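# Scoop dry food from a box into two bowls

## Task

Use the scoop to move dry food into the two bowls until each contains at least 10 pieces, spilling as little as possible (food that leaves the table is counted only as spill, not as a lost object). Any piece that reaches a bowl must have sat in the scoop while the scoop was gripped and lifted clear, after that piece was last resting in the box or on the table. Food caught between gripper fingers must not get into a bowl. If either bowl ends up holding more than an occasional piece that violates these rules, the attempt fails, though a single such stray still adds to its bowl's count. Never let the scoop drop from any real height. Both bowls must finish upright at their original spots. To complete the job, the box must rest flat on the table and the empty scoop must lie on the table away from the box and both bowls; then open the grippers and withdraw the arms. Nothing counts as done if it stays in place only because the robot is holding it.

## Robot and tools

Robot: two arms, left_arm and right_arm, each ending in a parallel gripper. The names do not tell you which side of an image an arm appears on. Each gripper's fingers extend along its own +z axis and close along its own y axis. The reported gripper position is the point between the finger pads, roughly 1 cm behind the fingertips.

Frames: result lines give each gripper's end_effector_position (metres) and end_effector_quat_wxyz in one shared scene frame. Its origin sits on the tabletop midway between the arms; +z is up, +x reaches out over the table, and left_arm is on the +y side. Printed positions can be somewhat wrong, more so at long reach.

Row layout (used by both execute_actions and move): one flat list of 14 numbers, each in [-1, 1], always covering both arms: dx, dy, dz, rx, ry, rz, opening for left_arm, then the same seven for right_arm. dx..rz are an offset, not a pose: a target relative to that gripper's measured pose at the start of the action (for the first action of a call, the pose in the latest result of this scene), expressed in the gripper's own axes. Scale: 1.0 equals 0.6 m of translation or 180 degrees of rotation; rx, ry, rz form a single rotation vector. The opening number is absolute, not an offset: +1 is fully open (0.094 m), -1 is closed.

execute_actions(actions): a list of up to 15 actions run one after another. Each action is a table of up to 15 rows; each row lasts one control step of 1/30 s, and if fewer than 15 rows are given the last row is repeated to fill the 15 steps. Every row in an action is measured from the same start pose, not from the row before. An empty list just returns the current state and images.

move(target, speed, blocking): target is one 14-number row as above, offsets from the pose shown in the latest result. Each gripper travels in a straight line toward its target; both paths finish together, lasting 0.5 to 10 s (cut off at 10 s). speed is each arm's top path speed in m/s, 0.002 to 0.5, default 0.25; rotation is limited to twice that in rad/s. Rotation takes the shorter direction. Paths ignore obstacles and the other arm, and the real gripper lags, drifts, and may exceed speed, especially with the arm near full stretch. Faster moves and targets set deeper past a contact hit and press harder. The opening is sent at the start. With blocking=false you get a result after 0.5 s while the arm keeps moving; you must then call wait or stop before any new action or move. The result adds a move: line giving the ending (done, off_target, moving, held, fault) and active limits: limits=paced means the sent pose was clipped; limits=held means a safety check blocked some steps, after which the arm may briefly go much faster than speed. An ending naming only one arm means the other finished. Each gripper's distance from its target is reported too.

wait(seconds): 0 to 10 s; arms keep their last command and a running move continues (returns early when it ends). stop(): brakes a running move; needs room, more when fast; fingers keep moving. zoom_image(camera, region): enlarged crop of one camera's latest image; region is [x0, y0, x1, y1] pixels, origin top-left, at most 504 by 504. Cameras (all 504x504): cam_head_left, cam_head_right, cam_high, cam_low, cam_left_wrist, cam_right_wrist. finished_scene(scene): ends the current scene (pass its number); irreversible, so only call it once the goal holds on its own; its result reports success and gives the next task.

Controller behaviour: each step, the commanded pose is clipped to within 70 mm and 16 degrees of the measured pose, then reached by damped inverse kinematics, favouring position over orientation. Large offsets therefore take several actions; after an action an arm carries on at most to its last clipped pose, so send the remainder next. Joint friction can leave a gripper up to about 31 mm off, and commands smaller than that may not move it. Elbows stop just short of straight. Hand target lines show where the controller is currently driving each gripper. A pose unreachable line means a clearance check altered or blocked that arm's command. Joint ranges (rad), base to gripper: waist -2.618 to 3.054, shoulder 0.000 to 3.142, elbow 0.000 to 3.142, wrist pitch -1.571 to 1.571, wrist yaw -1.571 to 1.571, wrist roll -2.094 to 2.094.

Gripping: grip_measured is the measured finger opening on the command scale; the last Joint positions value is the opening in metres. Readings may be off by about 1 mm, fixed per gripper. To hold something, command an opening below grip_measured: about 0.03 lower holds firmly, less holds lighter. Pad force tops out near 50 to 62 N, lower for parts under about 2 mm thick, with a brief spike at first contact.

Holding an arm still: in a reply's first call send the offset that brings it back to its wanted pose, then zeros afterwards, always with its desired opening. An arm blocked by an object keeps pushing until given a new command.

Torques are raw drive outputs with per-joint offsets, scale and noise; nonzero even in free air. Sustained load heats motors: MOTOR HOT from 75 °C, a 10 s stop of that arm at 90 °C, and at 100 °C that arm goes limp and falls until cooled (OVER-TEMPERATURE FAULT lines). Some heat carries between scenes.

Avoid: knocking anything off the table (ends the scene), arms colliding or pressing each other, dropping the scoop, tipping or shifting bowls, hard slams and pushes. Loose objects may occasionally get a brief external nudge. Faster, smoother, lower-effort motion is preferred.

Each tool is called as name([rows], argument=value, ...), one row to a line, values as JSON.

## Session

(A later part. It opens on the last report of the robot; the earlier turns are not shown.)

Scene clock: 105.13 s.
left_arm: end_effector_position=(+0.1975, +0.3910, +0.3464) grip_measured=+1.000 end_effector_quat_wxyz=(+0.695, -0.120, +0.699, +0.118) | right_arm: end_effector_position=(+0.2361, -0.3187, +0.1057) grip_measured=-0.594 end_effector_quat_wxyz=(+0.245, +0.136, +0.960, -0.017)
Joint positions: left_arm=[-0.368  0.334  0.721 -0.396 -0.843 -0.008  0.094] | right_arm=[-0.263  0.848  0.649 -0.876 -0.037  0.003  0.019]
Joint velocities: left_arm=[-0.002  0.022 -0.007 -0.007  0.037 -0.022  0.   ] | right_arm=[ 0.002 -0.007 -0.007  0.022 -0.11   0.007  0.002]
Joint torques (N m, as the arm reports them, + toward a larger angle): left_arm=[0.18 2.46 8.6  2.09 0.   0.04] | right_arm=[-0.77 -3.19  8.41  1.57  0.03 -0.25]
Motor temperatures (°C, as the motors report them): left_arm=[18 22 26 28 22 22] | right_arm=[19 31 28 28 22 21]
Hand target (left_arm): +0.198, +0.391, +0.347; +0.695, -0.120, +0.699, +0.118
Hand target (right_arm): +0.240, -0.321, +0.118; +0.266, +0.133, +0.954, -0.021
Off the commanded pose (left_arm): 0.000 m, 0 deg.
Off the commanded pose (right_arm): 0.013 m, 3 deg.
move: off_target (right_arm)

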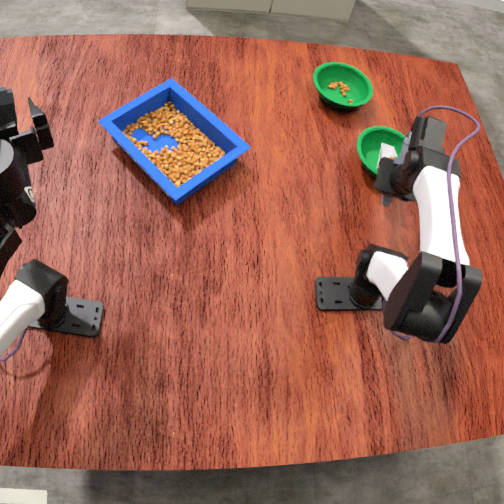

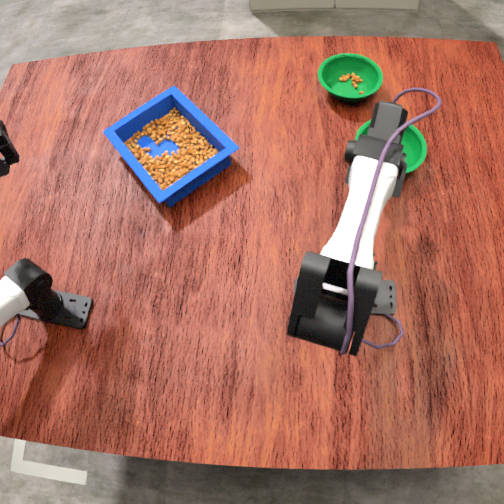

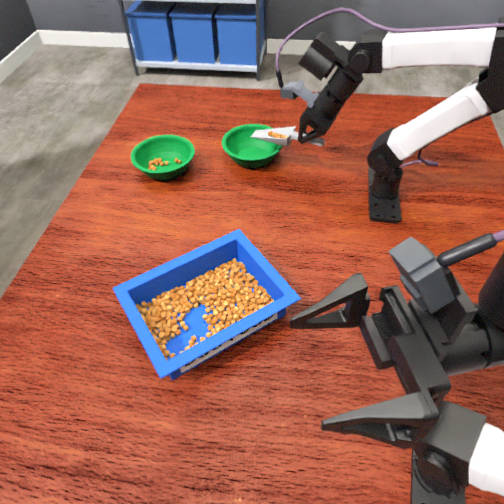

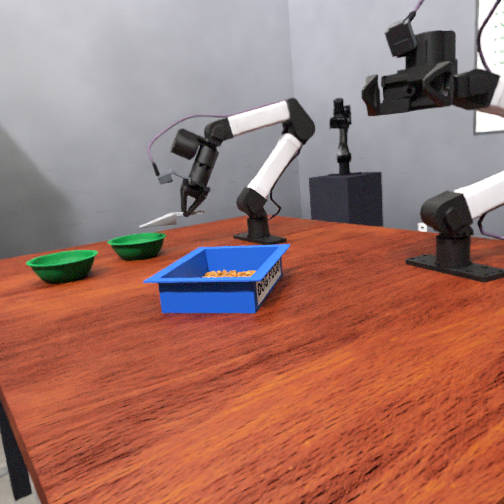

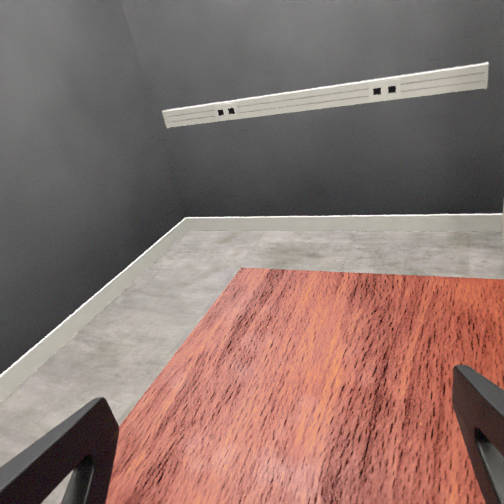

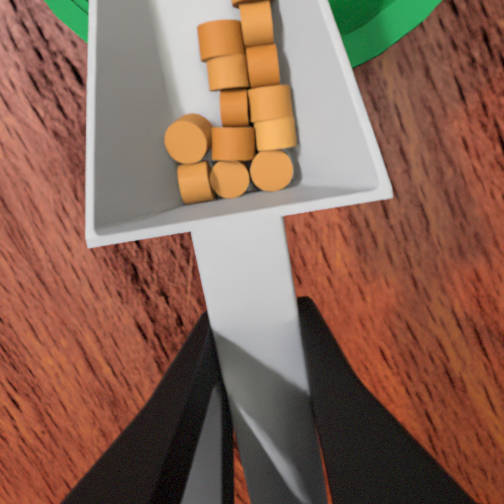

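move(target=[0,0,0,0,0,0,1,-0.05,-0.025,-0.018,0,0.17,0,-0.66], speed=0.12)

move(target=[0,0,0,0,0,0,1,0,0,-0.02,0,-0.19,0,-0.66], speed=0.3)

Scene clock: 110.80 s.
left_arm: end_effector_position=(+0.1975, +0.3910, +0.3462) grip_measured=+1.000 end_effector_quat_wxyz=(+0.695, -0.119, +0.699, +0.119) | right_arm: end_effector_position=(+0.2510, -0.3353, +0.1277) grip_measured=-0.594 end_effector_quat_wxyz=(-0.013, +0.140, +0.990, +0.022)
Joint positions: left_arm=[-0.368  0.334  0.721 -0.398 -0.843 -0.008  0.094] | right_arm=[-0.313  1.454  1.205 -1.355 -0.037 -0.058  0.019]
Joint velocities: left_arm=[-0.007 -0.002  0.007  0.051  0.051 -0.081  0.   ] | right_arm=[-0.007  0.007 -0.002  0.066 -0.007  0.022 -0.001]
Joint torques (N m, as the arm reports them, + toward a larger angle): left_arm=[0.21 2.24 8.73 2.1  0.   0.  ] | right_arm=[-0.83 -4.92  7.49  0.28  0.15 -0.25]
Motor temperatures (°C, as the motors report them): left_arm=[18 22 26 28 22 22] | right_arm=[19 30 28 28 22 21]
Hand target (left_arm): +0.198, +0.391, +0.346; +0.695, -0.120, +0.699, +0.118
Hand target (right_arm): +0.252, -0.339, +0.129; -0.016, +0.139, +0.990, +0.019
Off the commanded pose (left_arm): 0.000 m, 0 deg.
Off the commanded pose (right_arm): 0.005 m, 1 deg.
move: done

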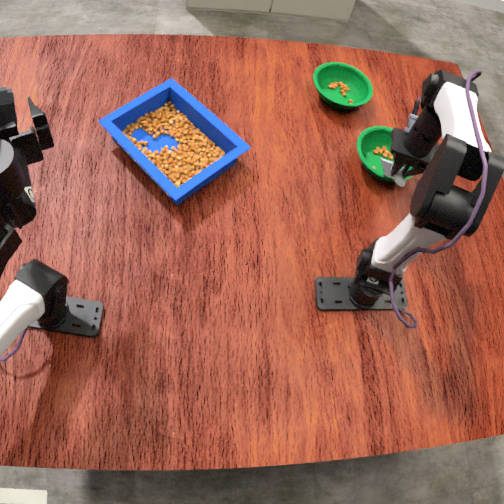

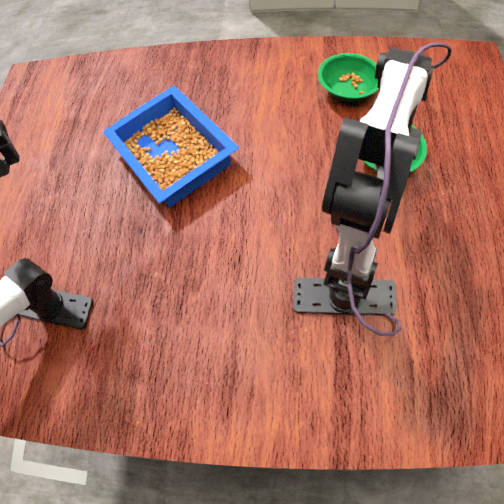

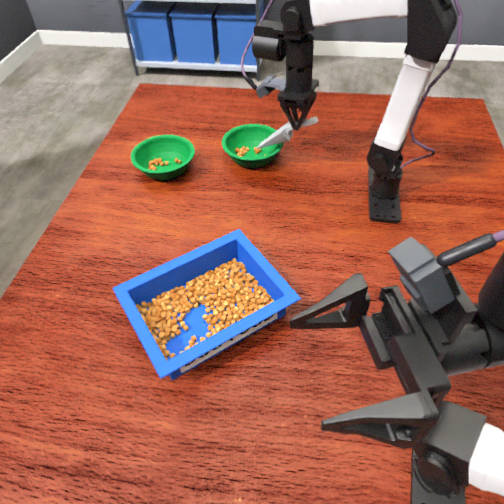

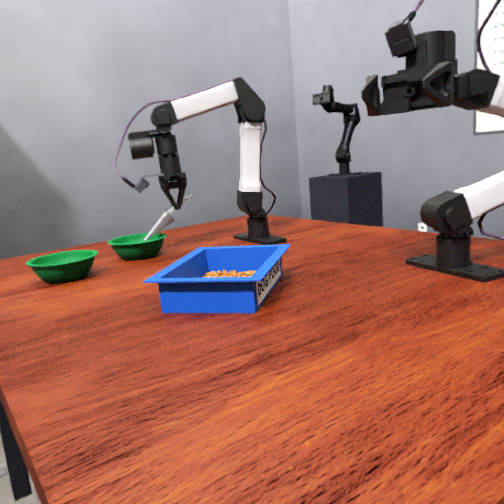

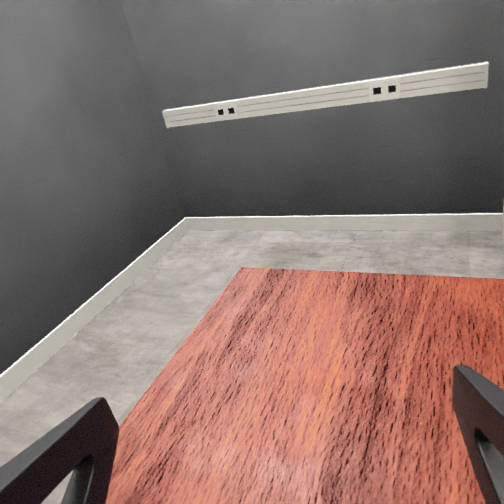

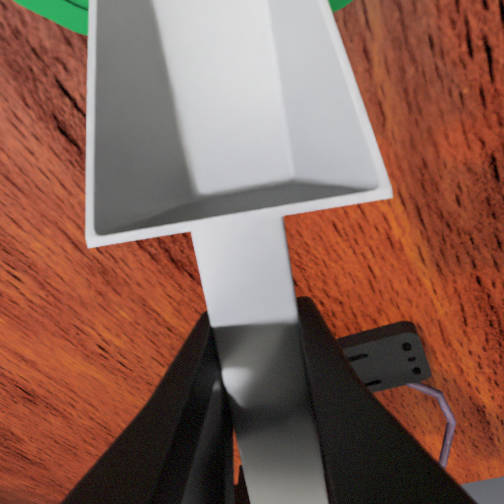

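Scene clock: 112.47 s.
left_arm: end_effector_position=(+0.1975, +0.3910, +0.3460) grip_measured=+1.000 end_effector_quat_wxyz=(+0.694, -0.119, +0.700, +0.119) | right_arm: end_effector_position=(+0.2487, -0.3345, +0.1366) grip_measured=-0.594 end_effector_quat_wxyz=(+0.262, +0.139, +0.955, -0.018)
Joint positions: left_arm=[-0.368  0.334  0.721 -0.399 -0.843 -0.008  0.094] | right_arm=[-0.343  0.904  0.775 -0.916 -0.077 -0.058  0.019]
Joint velocities: left_arm=[ 0.007  0.017 -0.002 -0.007 -0.066 -0.022  0.   ] | right_arm=[-0.027  0.007 -0.012 -0.022 -0.037  0.037  0.   ]
Joint torques (N m, as the arm reports them, + toward a larger angle): left_arm=[0.21 2.35 8.78 2.08 0.   0.03] | right_arm=[-0.84 -3.38  6.14  1.87 -0.09 -0.22]
Motor temperatures (°C, as the motors report them): left_arm=[18 22 26 28 22 22] | right_arm=[19 30 28 28 22 21]
Hand target (left_arm): +0.198, +0.391, +0.346; +0.695, -0.119, +0.699, +0.119
Hand target (right_arm): +0.252, -0.336, +0.140; +0.279, +0.137, +0.950, -0.019
Off the commanded pose (left_arm): 0.000 m, 0 deg.
Off the commanded pose (right_arm): 0.004 m, 2 deg.
move: done

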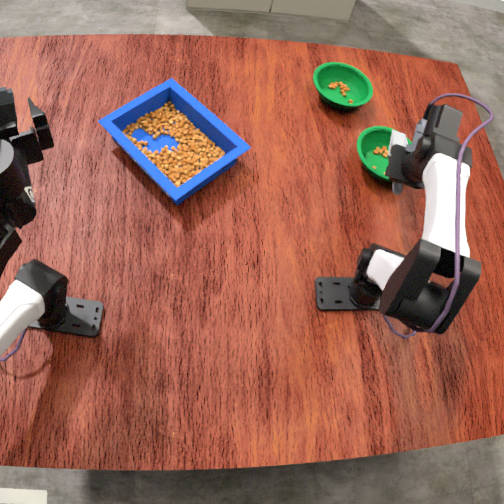

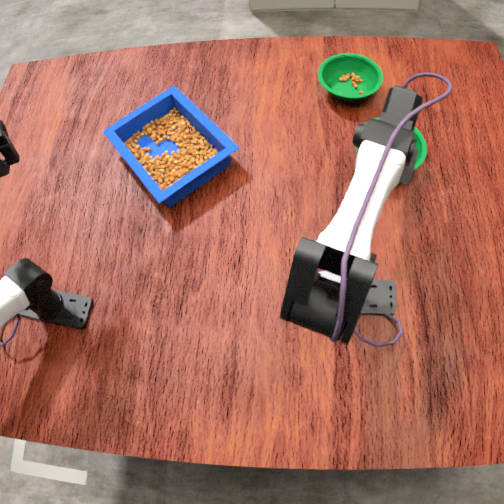

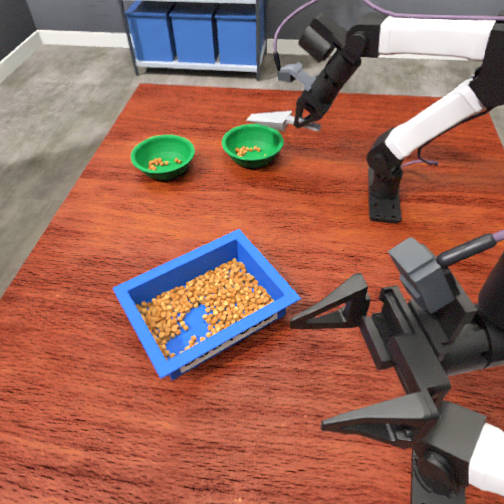

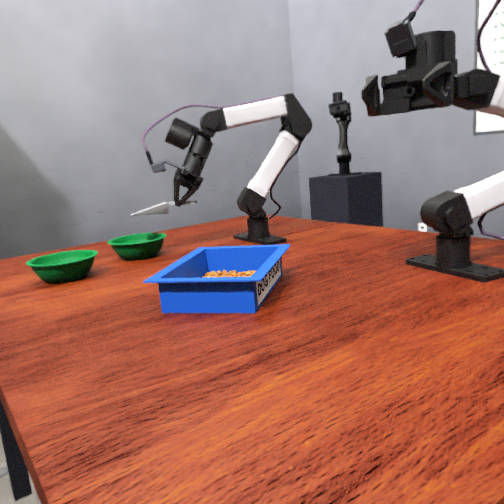

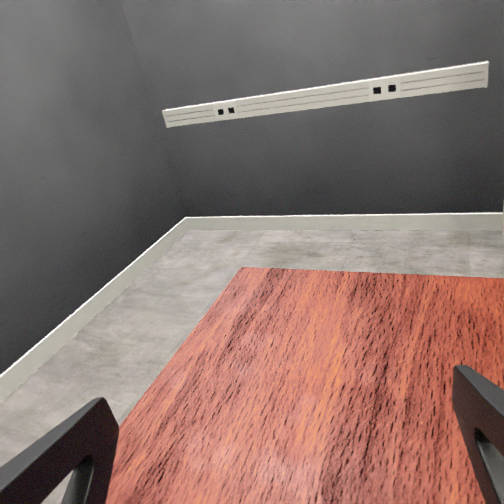

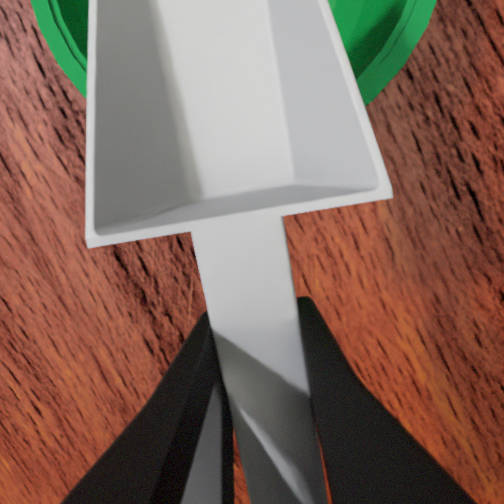

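move(target=[0,0,0,0,0,0,1,0.108,0.245,0.053,-0.09,0,-0.175,-0.66])

move(target=[0,0,0,0,0,0,1,0.04,0,0.07,0,-0.025,0,-0.66], speed=0.07)

Scene clock: 117.30 s.
left_arm: end_effector_position=(+0.1975, +0.3910, +0.3458) grip_measured=+1.000 end_effector_quat_wxyz=(+0.694, -0.119, +0.700, +0.119) | right_arm: end_effector_position=(+0.2463, -0.1822, +0.0842) grip_measured=-0.594 end_effector_quat_wxyz=(+0.259, -0.164, +0.951, +0.049)
Joint positions: left_arm=[-0.368  0.334  0.721 -0.4   -0.843 -0.008  0.094] | right_arm=[ 0.385  0.902  0.564 -0.7    0.001  0.018  0.019]
Joint velocities: left_arm=[ 0.002  0.012 -0.002  0.081 -0.051 -0.022  0.   ] | right_arm=[ 0.012  0.002  0.012  0.007 -0.037  0.095  0.001]
Joint torques (N m, as the arm reports them, + toward a larger angle): left_arm=[0.3  2.33 8.86 2.14 0.01 0.01] | right_arm=[ 0.58  0.11  6.27  1.89  0.21 -0.01]
Motor temperatures (°C, as the motors report them): left_arm=[18 22 26 28 22 22] | right_arm=[20 29 28 28 22 21]
Hand target (left_arm): +0.197, +0.391, +0.346; +0.694, -0.119, +0.700, +0.119
Hand target (right_arm): +0.249, -0.181, +0.080; +0.259, -0.162, +0.951, +0.047
Off the commanded pose (left_arm): 0.000 m, 0 deg.
Off the commanded pose (right_arm): 0.006 m, 1 deg.
move: done

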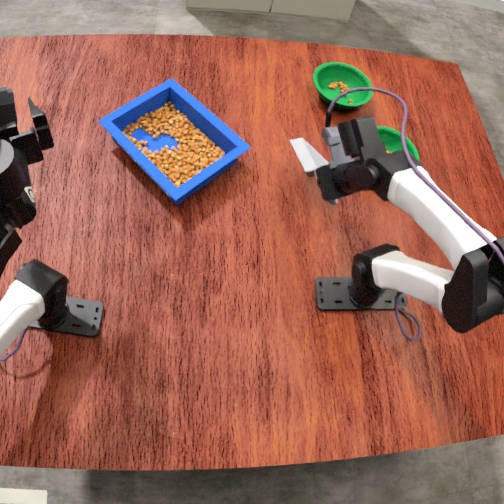

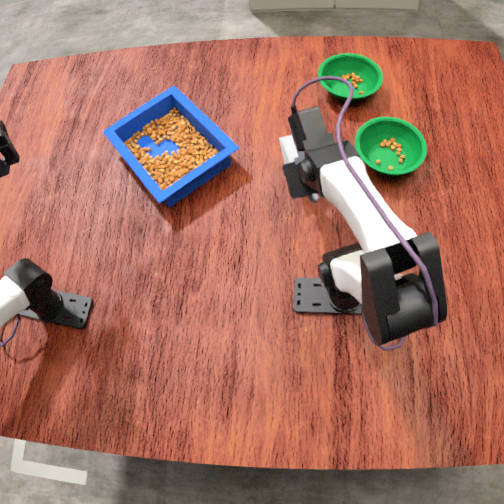

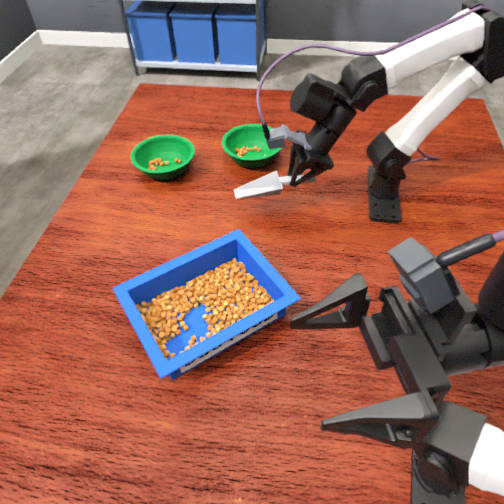

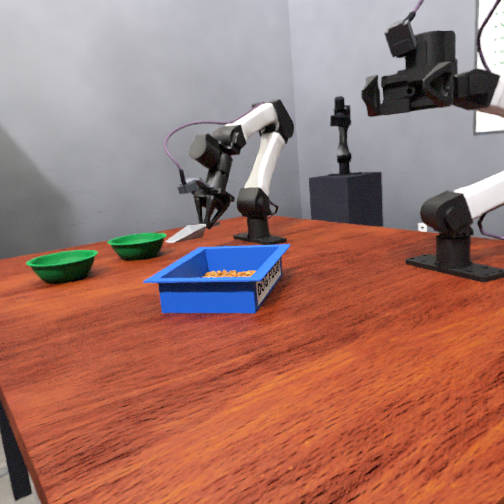

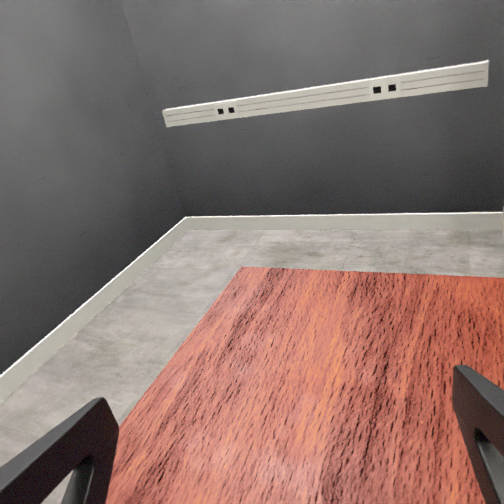

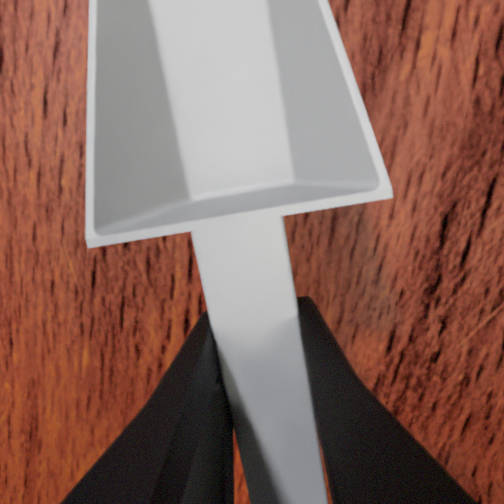

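Scene clock: 118.67 s.
left_arm: end_effector_position=(+0.1975, +0.3910, +0.3455) grip_measured=+1.000 end_effector_quat_wxyz=(+0.694, -0.118, +0.700, +0.119) | right_arm: end_effector_position=(+0.2426, -0.1836, +0.0337) grip_measured=-0.594 end_effector_quat_wxyz=(+0.281, -0.163, +0.944, +0.053)
Joint positions: left_arm=[-0.368  0.334  0.721 -0.401 -0.843 -0.008  0.094] | right_arm=[ 0.385  0.891  0.33  -0.429  0.001  0.018  0.019]
Joint velocities: left_arm=[-0.012  0.007 -0.002 -0.066 -0.007 -0.051  0.   ] | right_arm=[-0.007 -0.007 -0.002 -0.007  0.037 -0.066  0.   ]
Joint torques (N m, as the arm reports them, + toward a larger angle): left_arm=[0.27 2.26 8.86 2.12 0.03 0.03] | right_arm=[-0.16 -2.58  6.06  1.98  0.1  -0.14]
Motor temperatures (°C, as the motors report them): left_arm=[18 22 26 28 22 22] | right_arm=[19 29 28 28 22 21]
Hand target (left_arm): +0.197, +0.391, +0.346; +0.694, -0.119, +0.700, +0.119
Hand target (right_arm): +0.246, -0.182, +0.036; +0.295, -0.163, +0.940, +0.056
Off the commanded pose (left_arm): 0.000 m, 0 deg.
Off the commanded pose (right_arm): 0.005 m, 2 deg.
move: done

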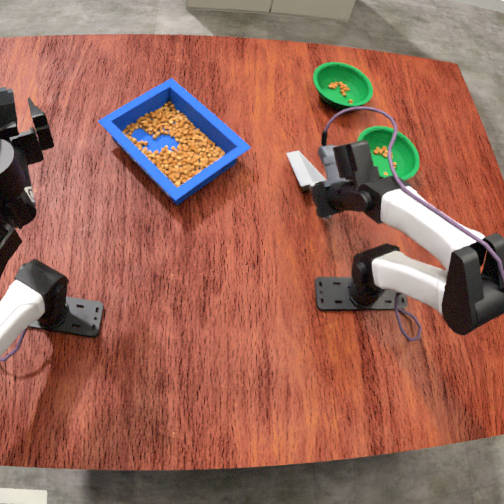

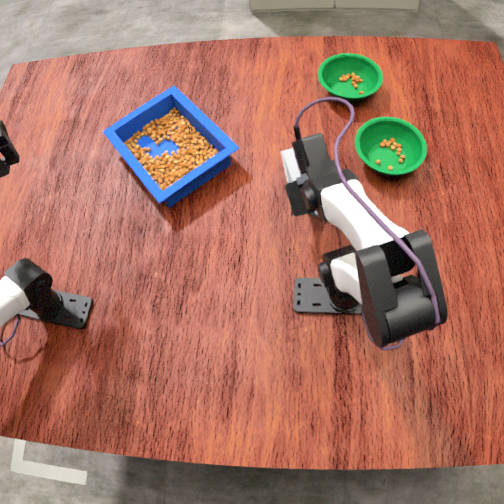

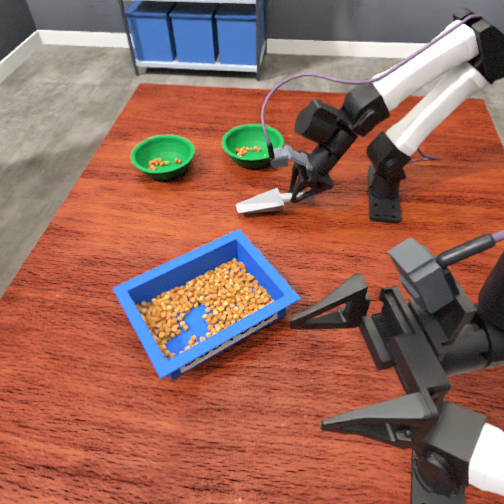

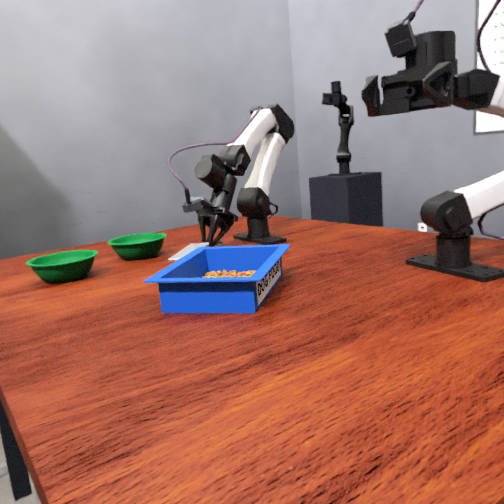

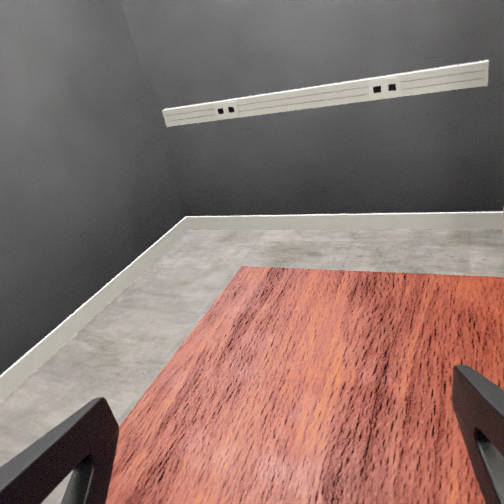

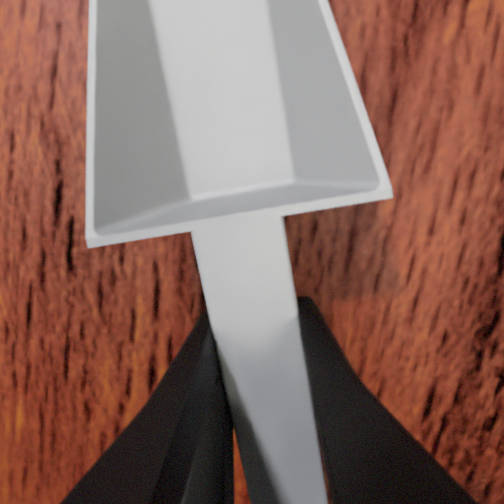

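execute_actions([
  [[0,0,0,0,0,0,1,0.008,0,0.018,0,0,0,-0.66]],
  [[0,0,0,0,0,0,1,0.006,0,0.014,0,0,0,-0.66]],
  [[0,0,0,0,0,0,1,0,0,0,0,0,0,0.1]],
])

move(target=[0,0,0,0,0,0,1,-0.13,0,-0.27,0,0,0,0.1])

zoom_image(camera="cam_head_right", region=[300,40,450,190])

Scene clock: 124.93 s.
left_arm: end_effector_position=(+0.1975, +0.3911, +0.3449) grip_measured=+1.000 end_effector_quat_wxyz=(+0.693, -0.118, +0.701, +0.120) | right_arm: end_effector_position=(+0.2442, -0.1830, +0.0226) grip_measured=+0.097 end_effector_quat_wxyz=(+0.283, -0.163, +0.944, +0.054)
Joint positions: left_arm=[-0.368  0.334  0.721 -0.404 -0.843 -0.008  0.094] | right_arm=[ 0.385  0.927  0.292 -0.352  0.001  0.018  0.052]
Joint velocities: left_arm=[-0.017  0.007 -0.002 -0.037 -0.007  0.022  0.   ] | right_arm=[ 0.007 -0.012 -0.022 -0.007 -0.11  -0.037 -0.   ]
Joint torques (N m, as the arm reports them, + toward a larger angle): left_arm=[ 0.18  2.36  8.69  2.13 -0.02 -0.01] | right_arm=[-0.13 -1.47  6.72  1.69  0.09 -0.13]
Motor temperatures (°C, as the motors report them): left_arm=[18 22 26 28 22 22] | right_arm=[19 28 28 28 22 21]
Hand target (left_arm): +0.197, +0.391, +0.345; +0.693, -0.118, +0.701, +0.120
Hand target (right_arm): +0.244, -0.183, +0.023; +0.283, -0.163, +0.944, +0.054
Off the commanded pose (left_arm): 0.000 m, 0 deg.
Off the commanded pose (right_arm): 0.000 m, 0 deg.

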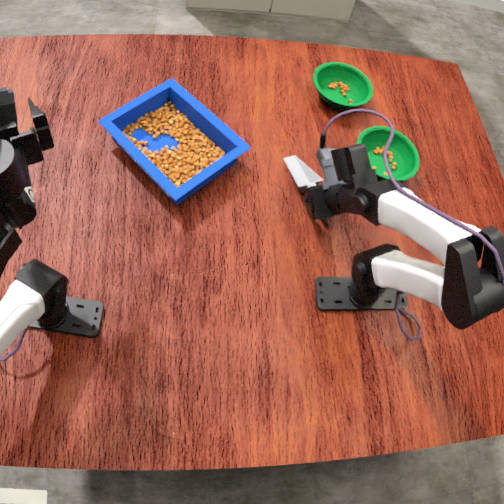

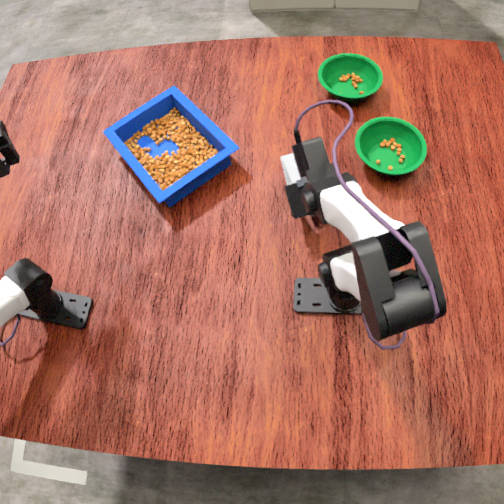

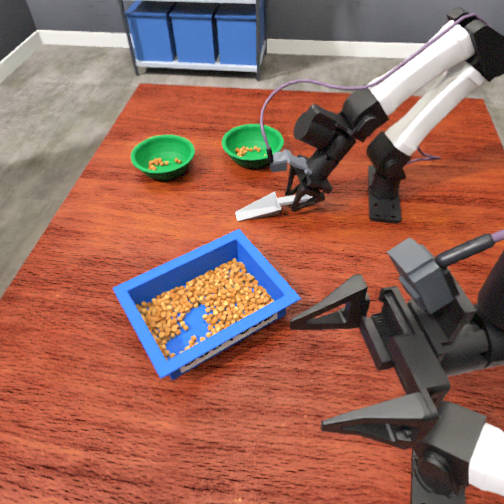

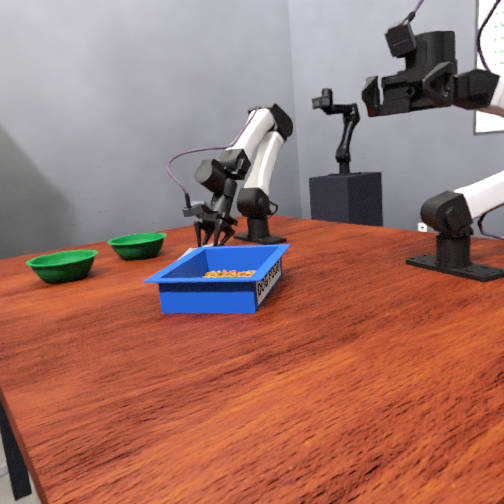

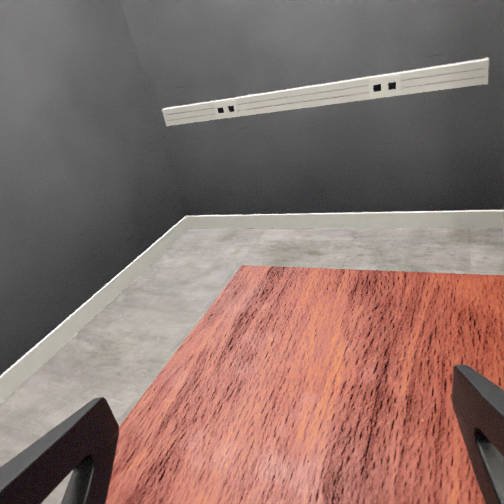

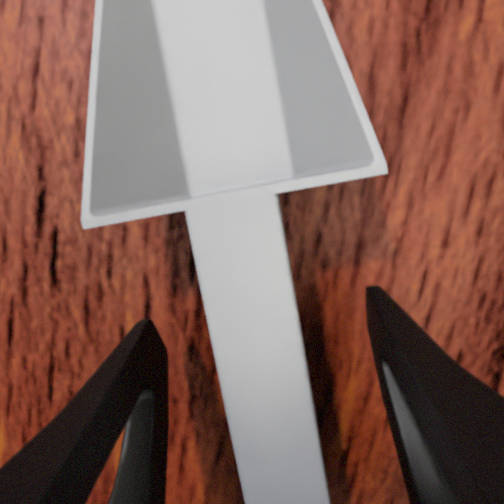

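Scene clock: 126.40 s.
left_arm: end_effector_position=(+0.1975, +0.3911, +0.3447) grip_measured=+1.000 end_effector_quat_wxyz=(+0.692, -0.117, +0.702, +0.120) | right_arm: end_effector_position=(+0.2234, -0.1908, +0.2020) grip_measured=+0.097 end_effector_quat_wxyz=(+0.291, -0.163, +0.941, +0.055)
Joint positions: left_arm=[-0.368  0.334  0.721 -0.406 -0.843 -0.008  0.094] | right_arm=[ 0.385  0.806  0.976 -1.139  0.001  0.018  0.052]
Joint velocities: left_arm=[-0.007 -0.027  0.017  0.051 -0.066  0.007  0.   ] | right_arm=[ 0.012  0.007 -0.002 -0.066 -0.066  0.022 -0.   ]
Joint torques (N m, as the arm reports them, + toward a larger angle): left_arm=[ 0.04  2.33  8.86  2.13  0.   -0.03] | right_arm=[ 0.6   1.72  7.16  1.63  0.15 -0.05]
Motor temperatures (°C, as the motors report them): left_arm=[18 22 26 29 22 22] | right_arm=[19 28 28 28 22 21]
Hand target (left_arm): +0.197, +0.391, +0.345; +0.693, -0.118, +0.701, +0.120
Hand target (right_arm): +0.224, -0.190, +0.201; +0.283, -0.163, +0.944, +0.054
Off the commanded pose (left_arm): 0.000 m, 0 deg.
Off the commanded pose (right_arm): 0.003 m, 1 deg.
move: done

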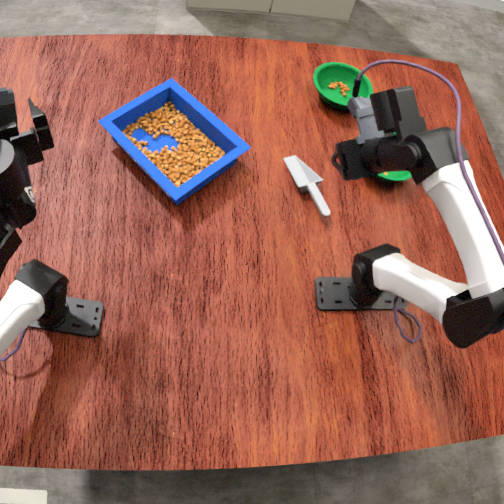

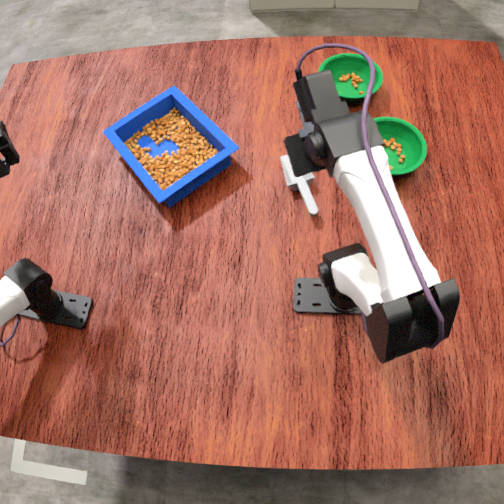

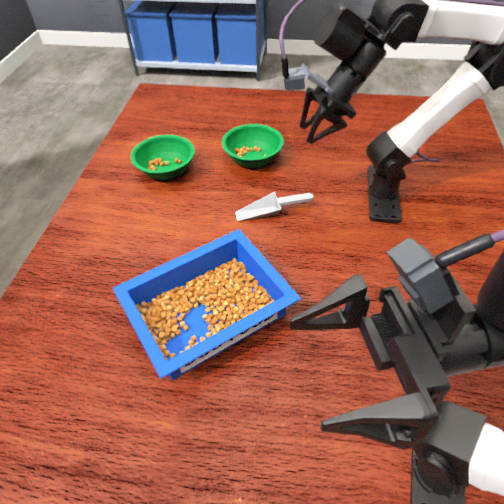

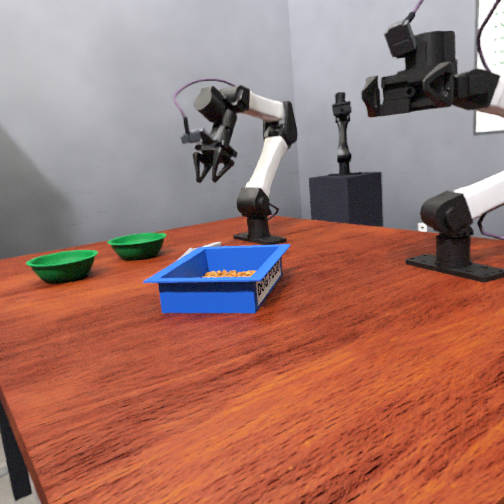

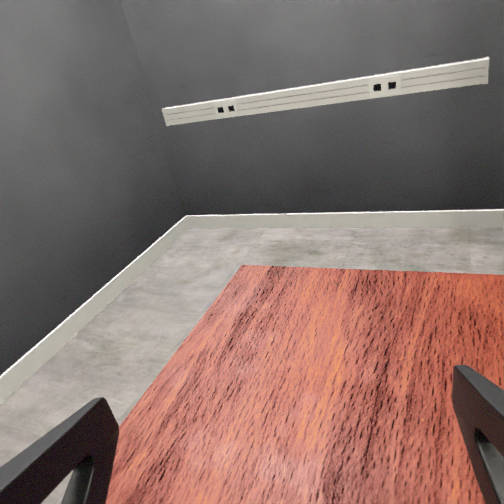

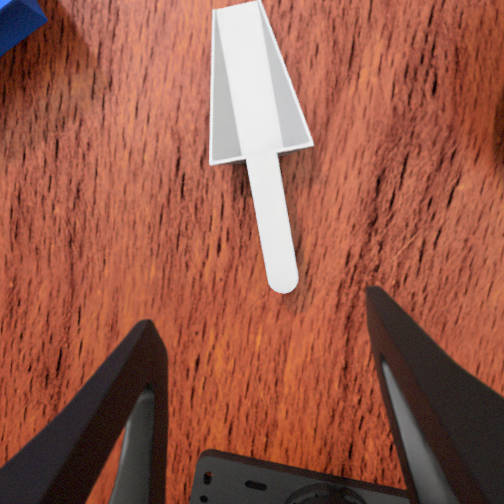

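Region (300, 40, 450, 190) of cam_head_right's 504x504 image, scaled by 3.360, with more detail than that image has.

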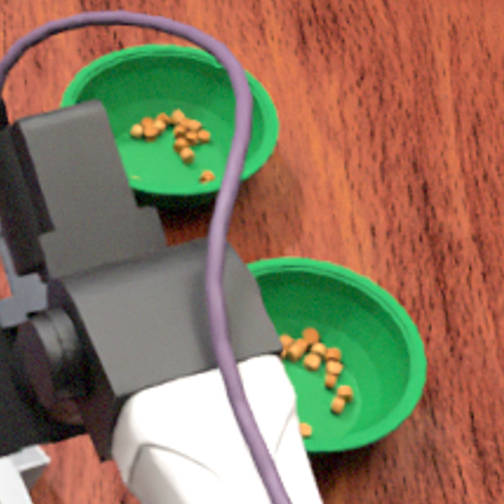

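finished_scene(scene=1)

The scene is finished: the task was done.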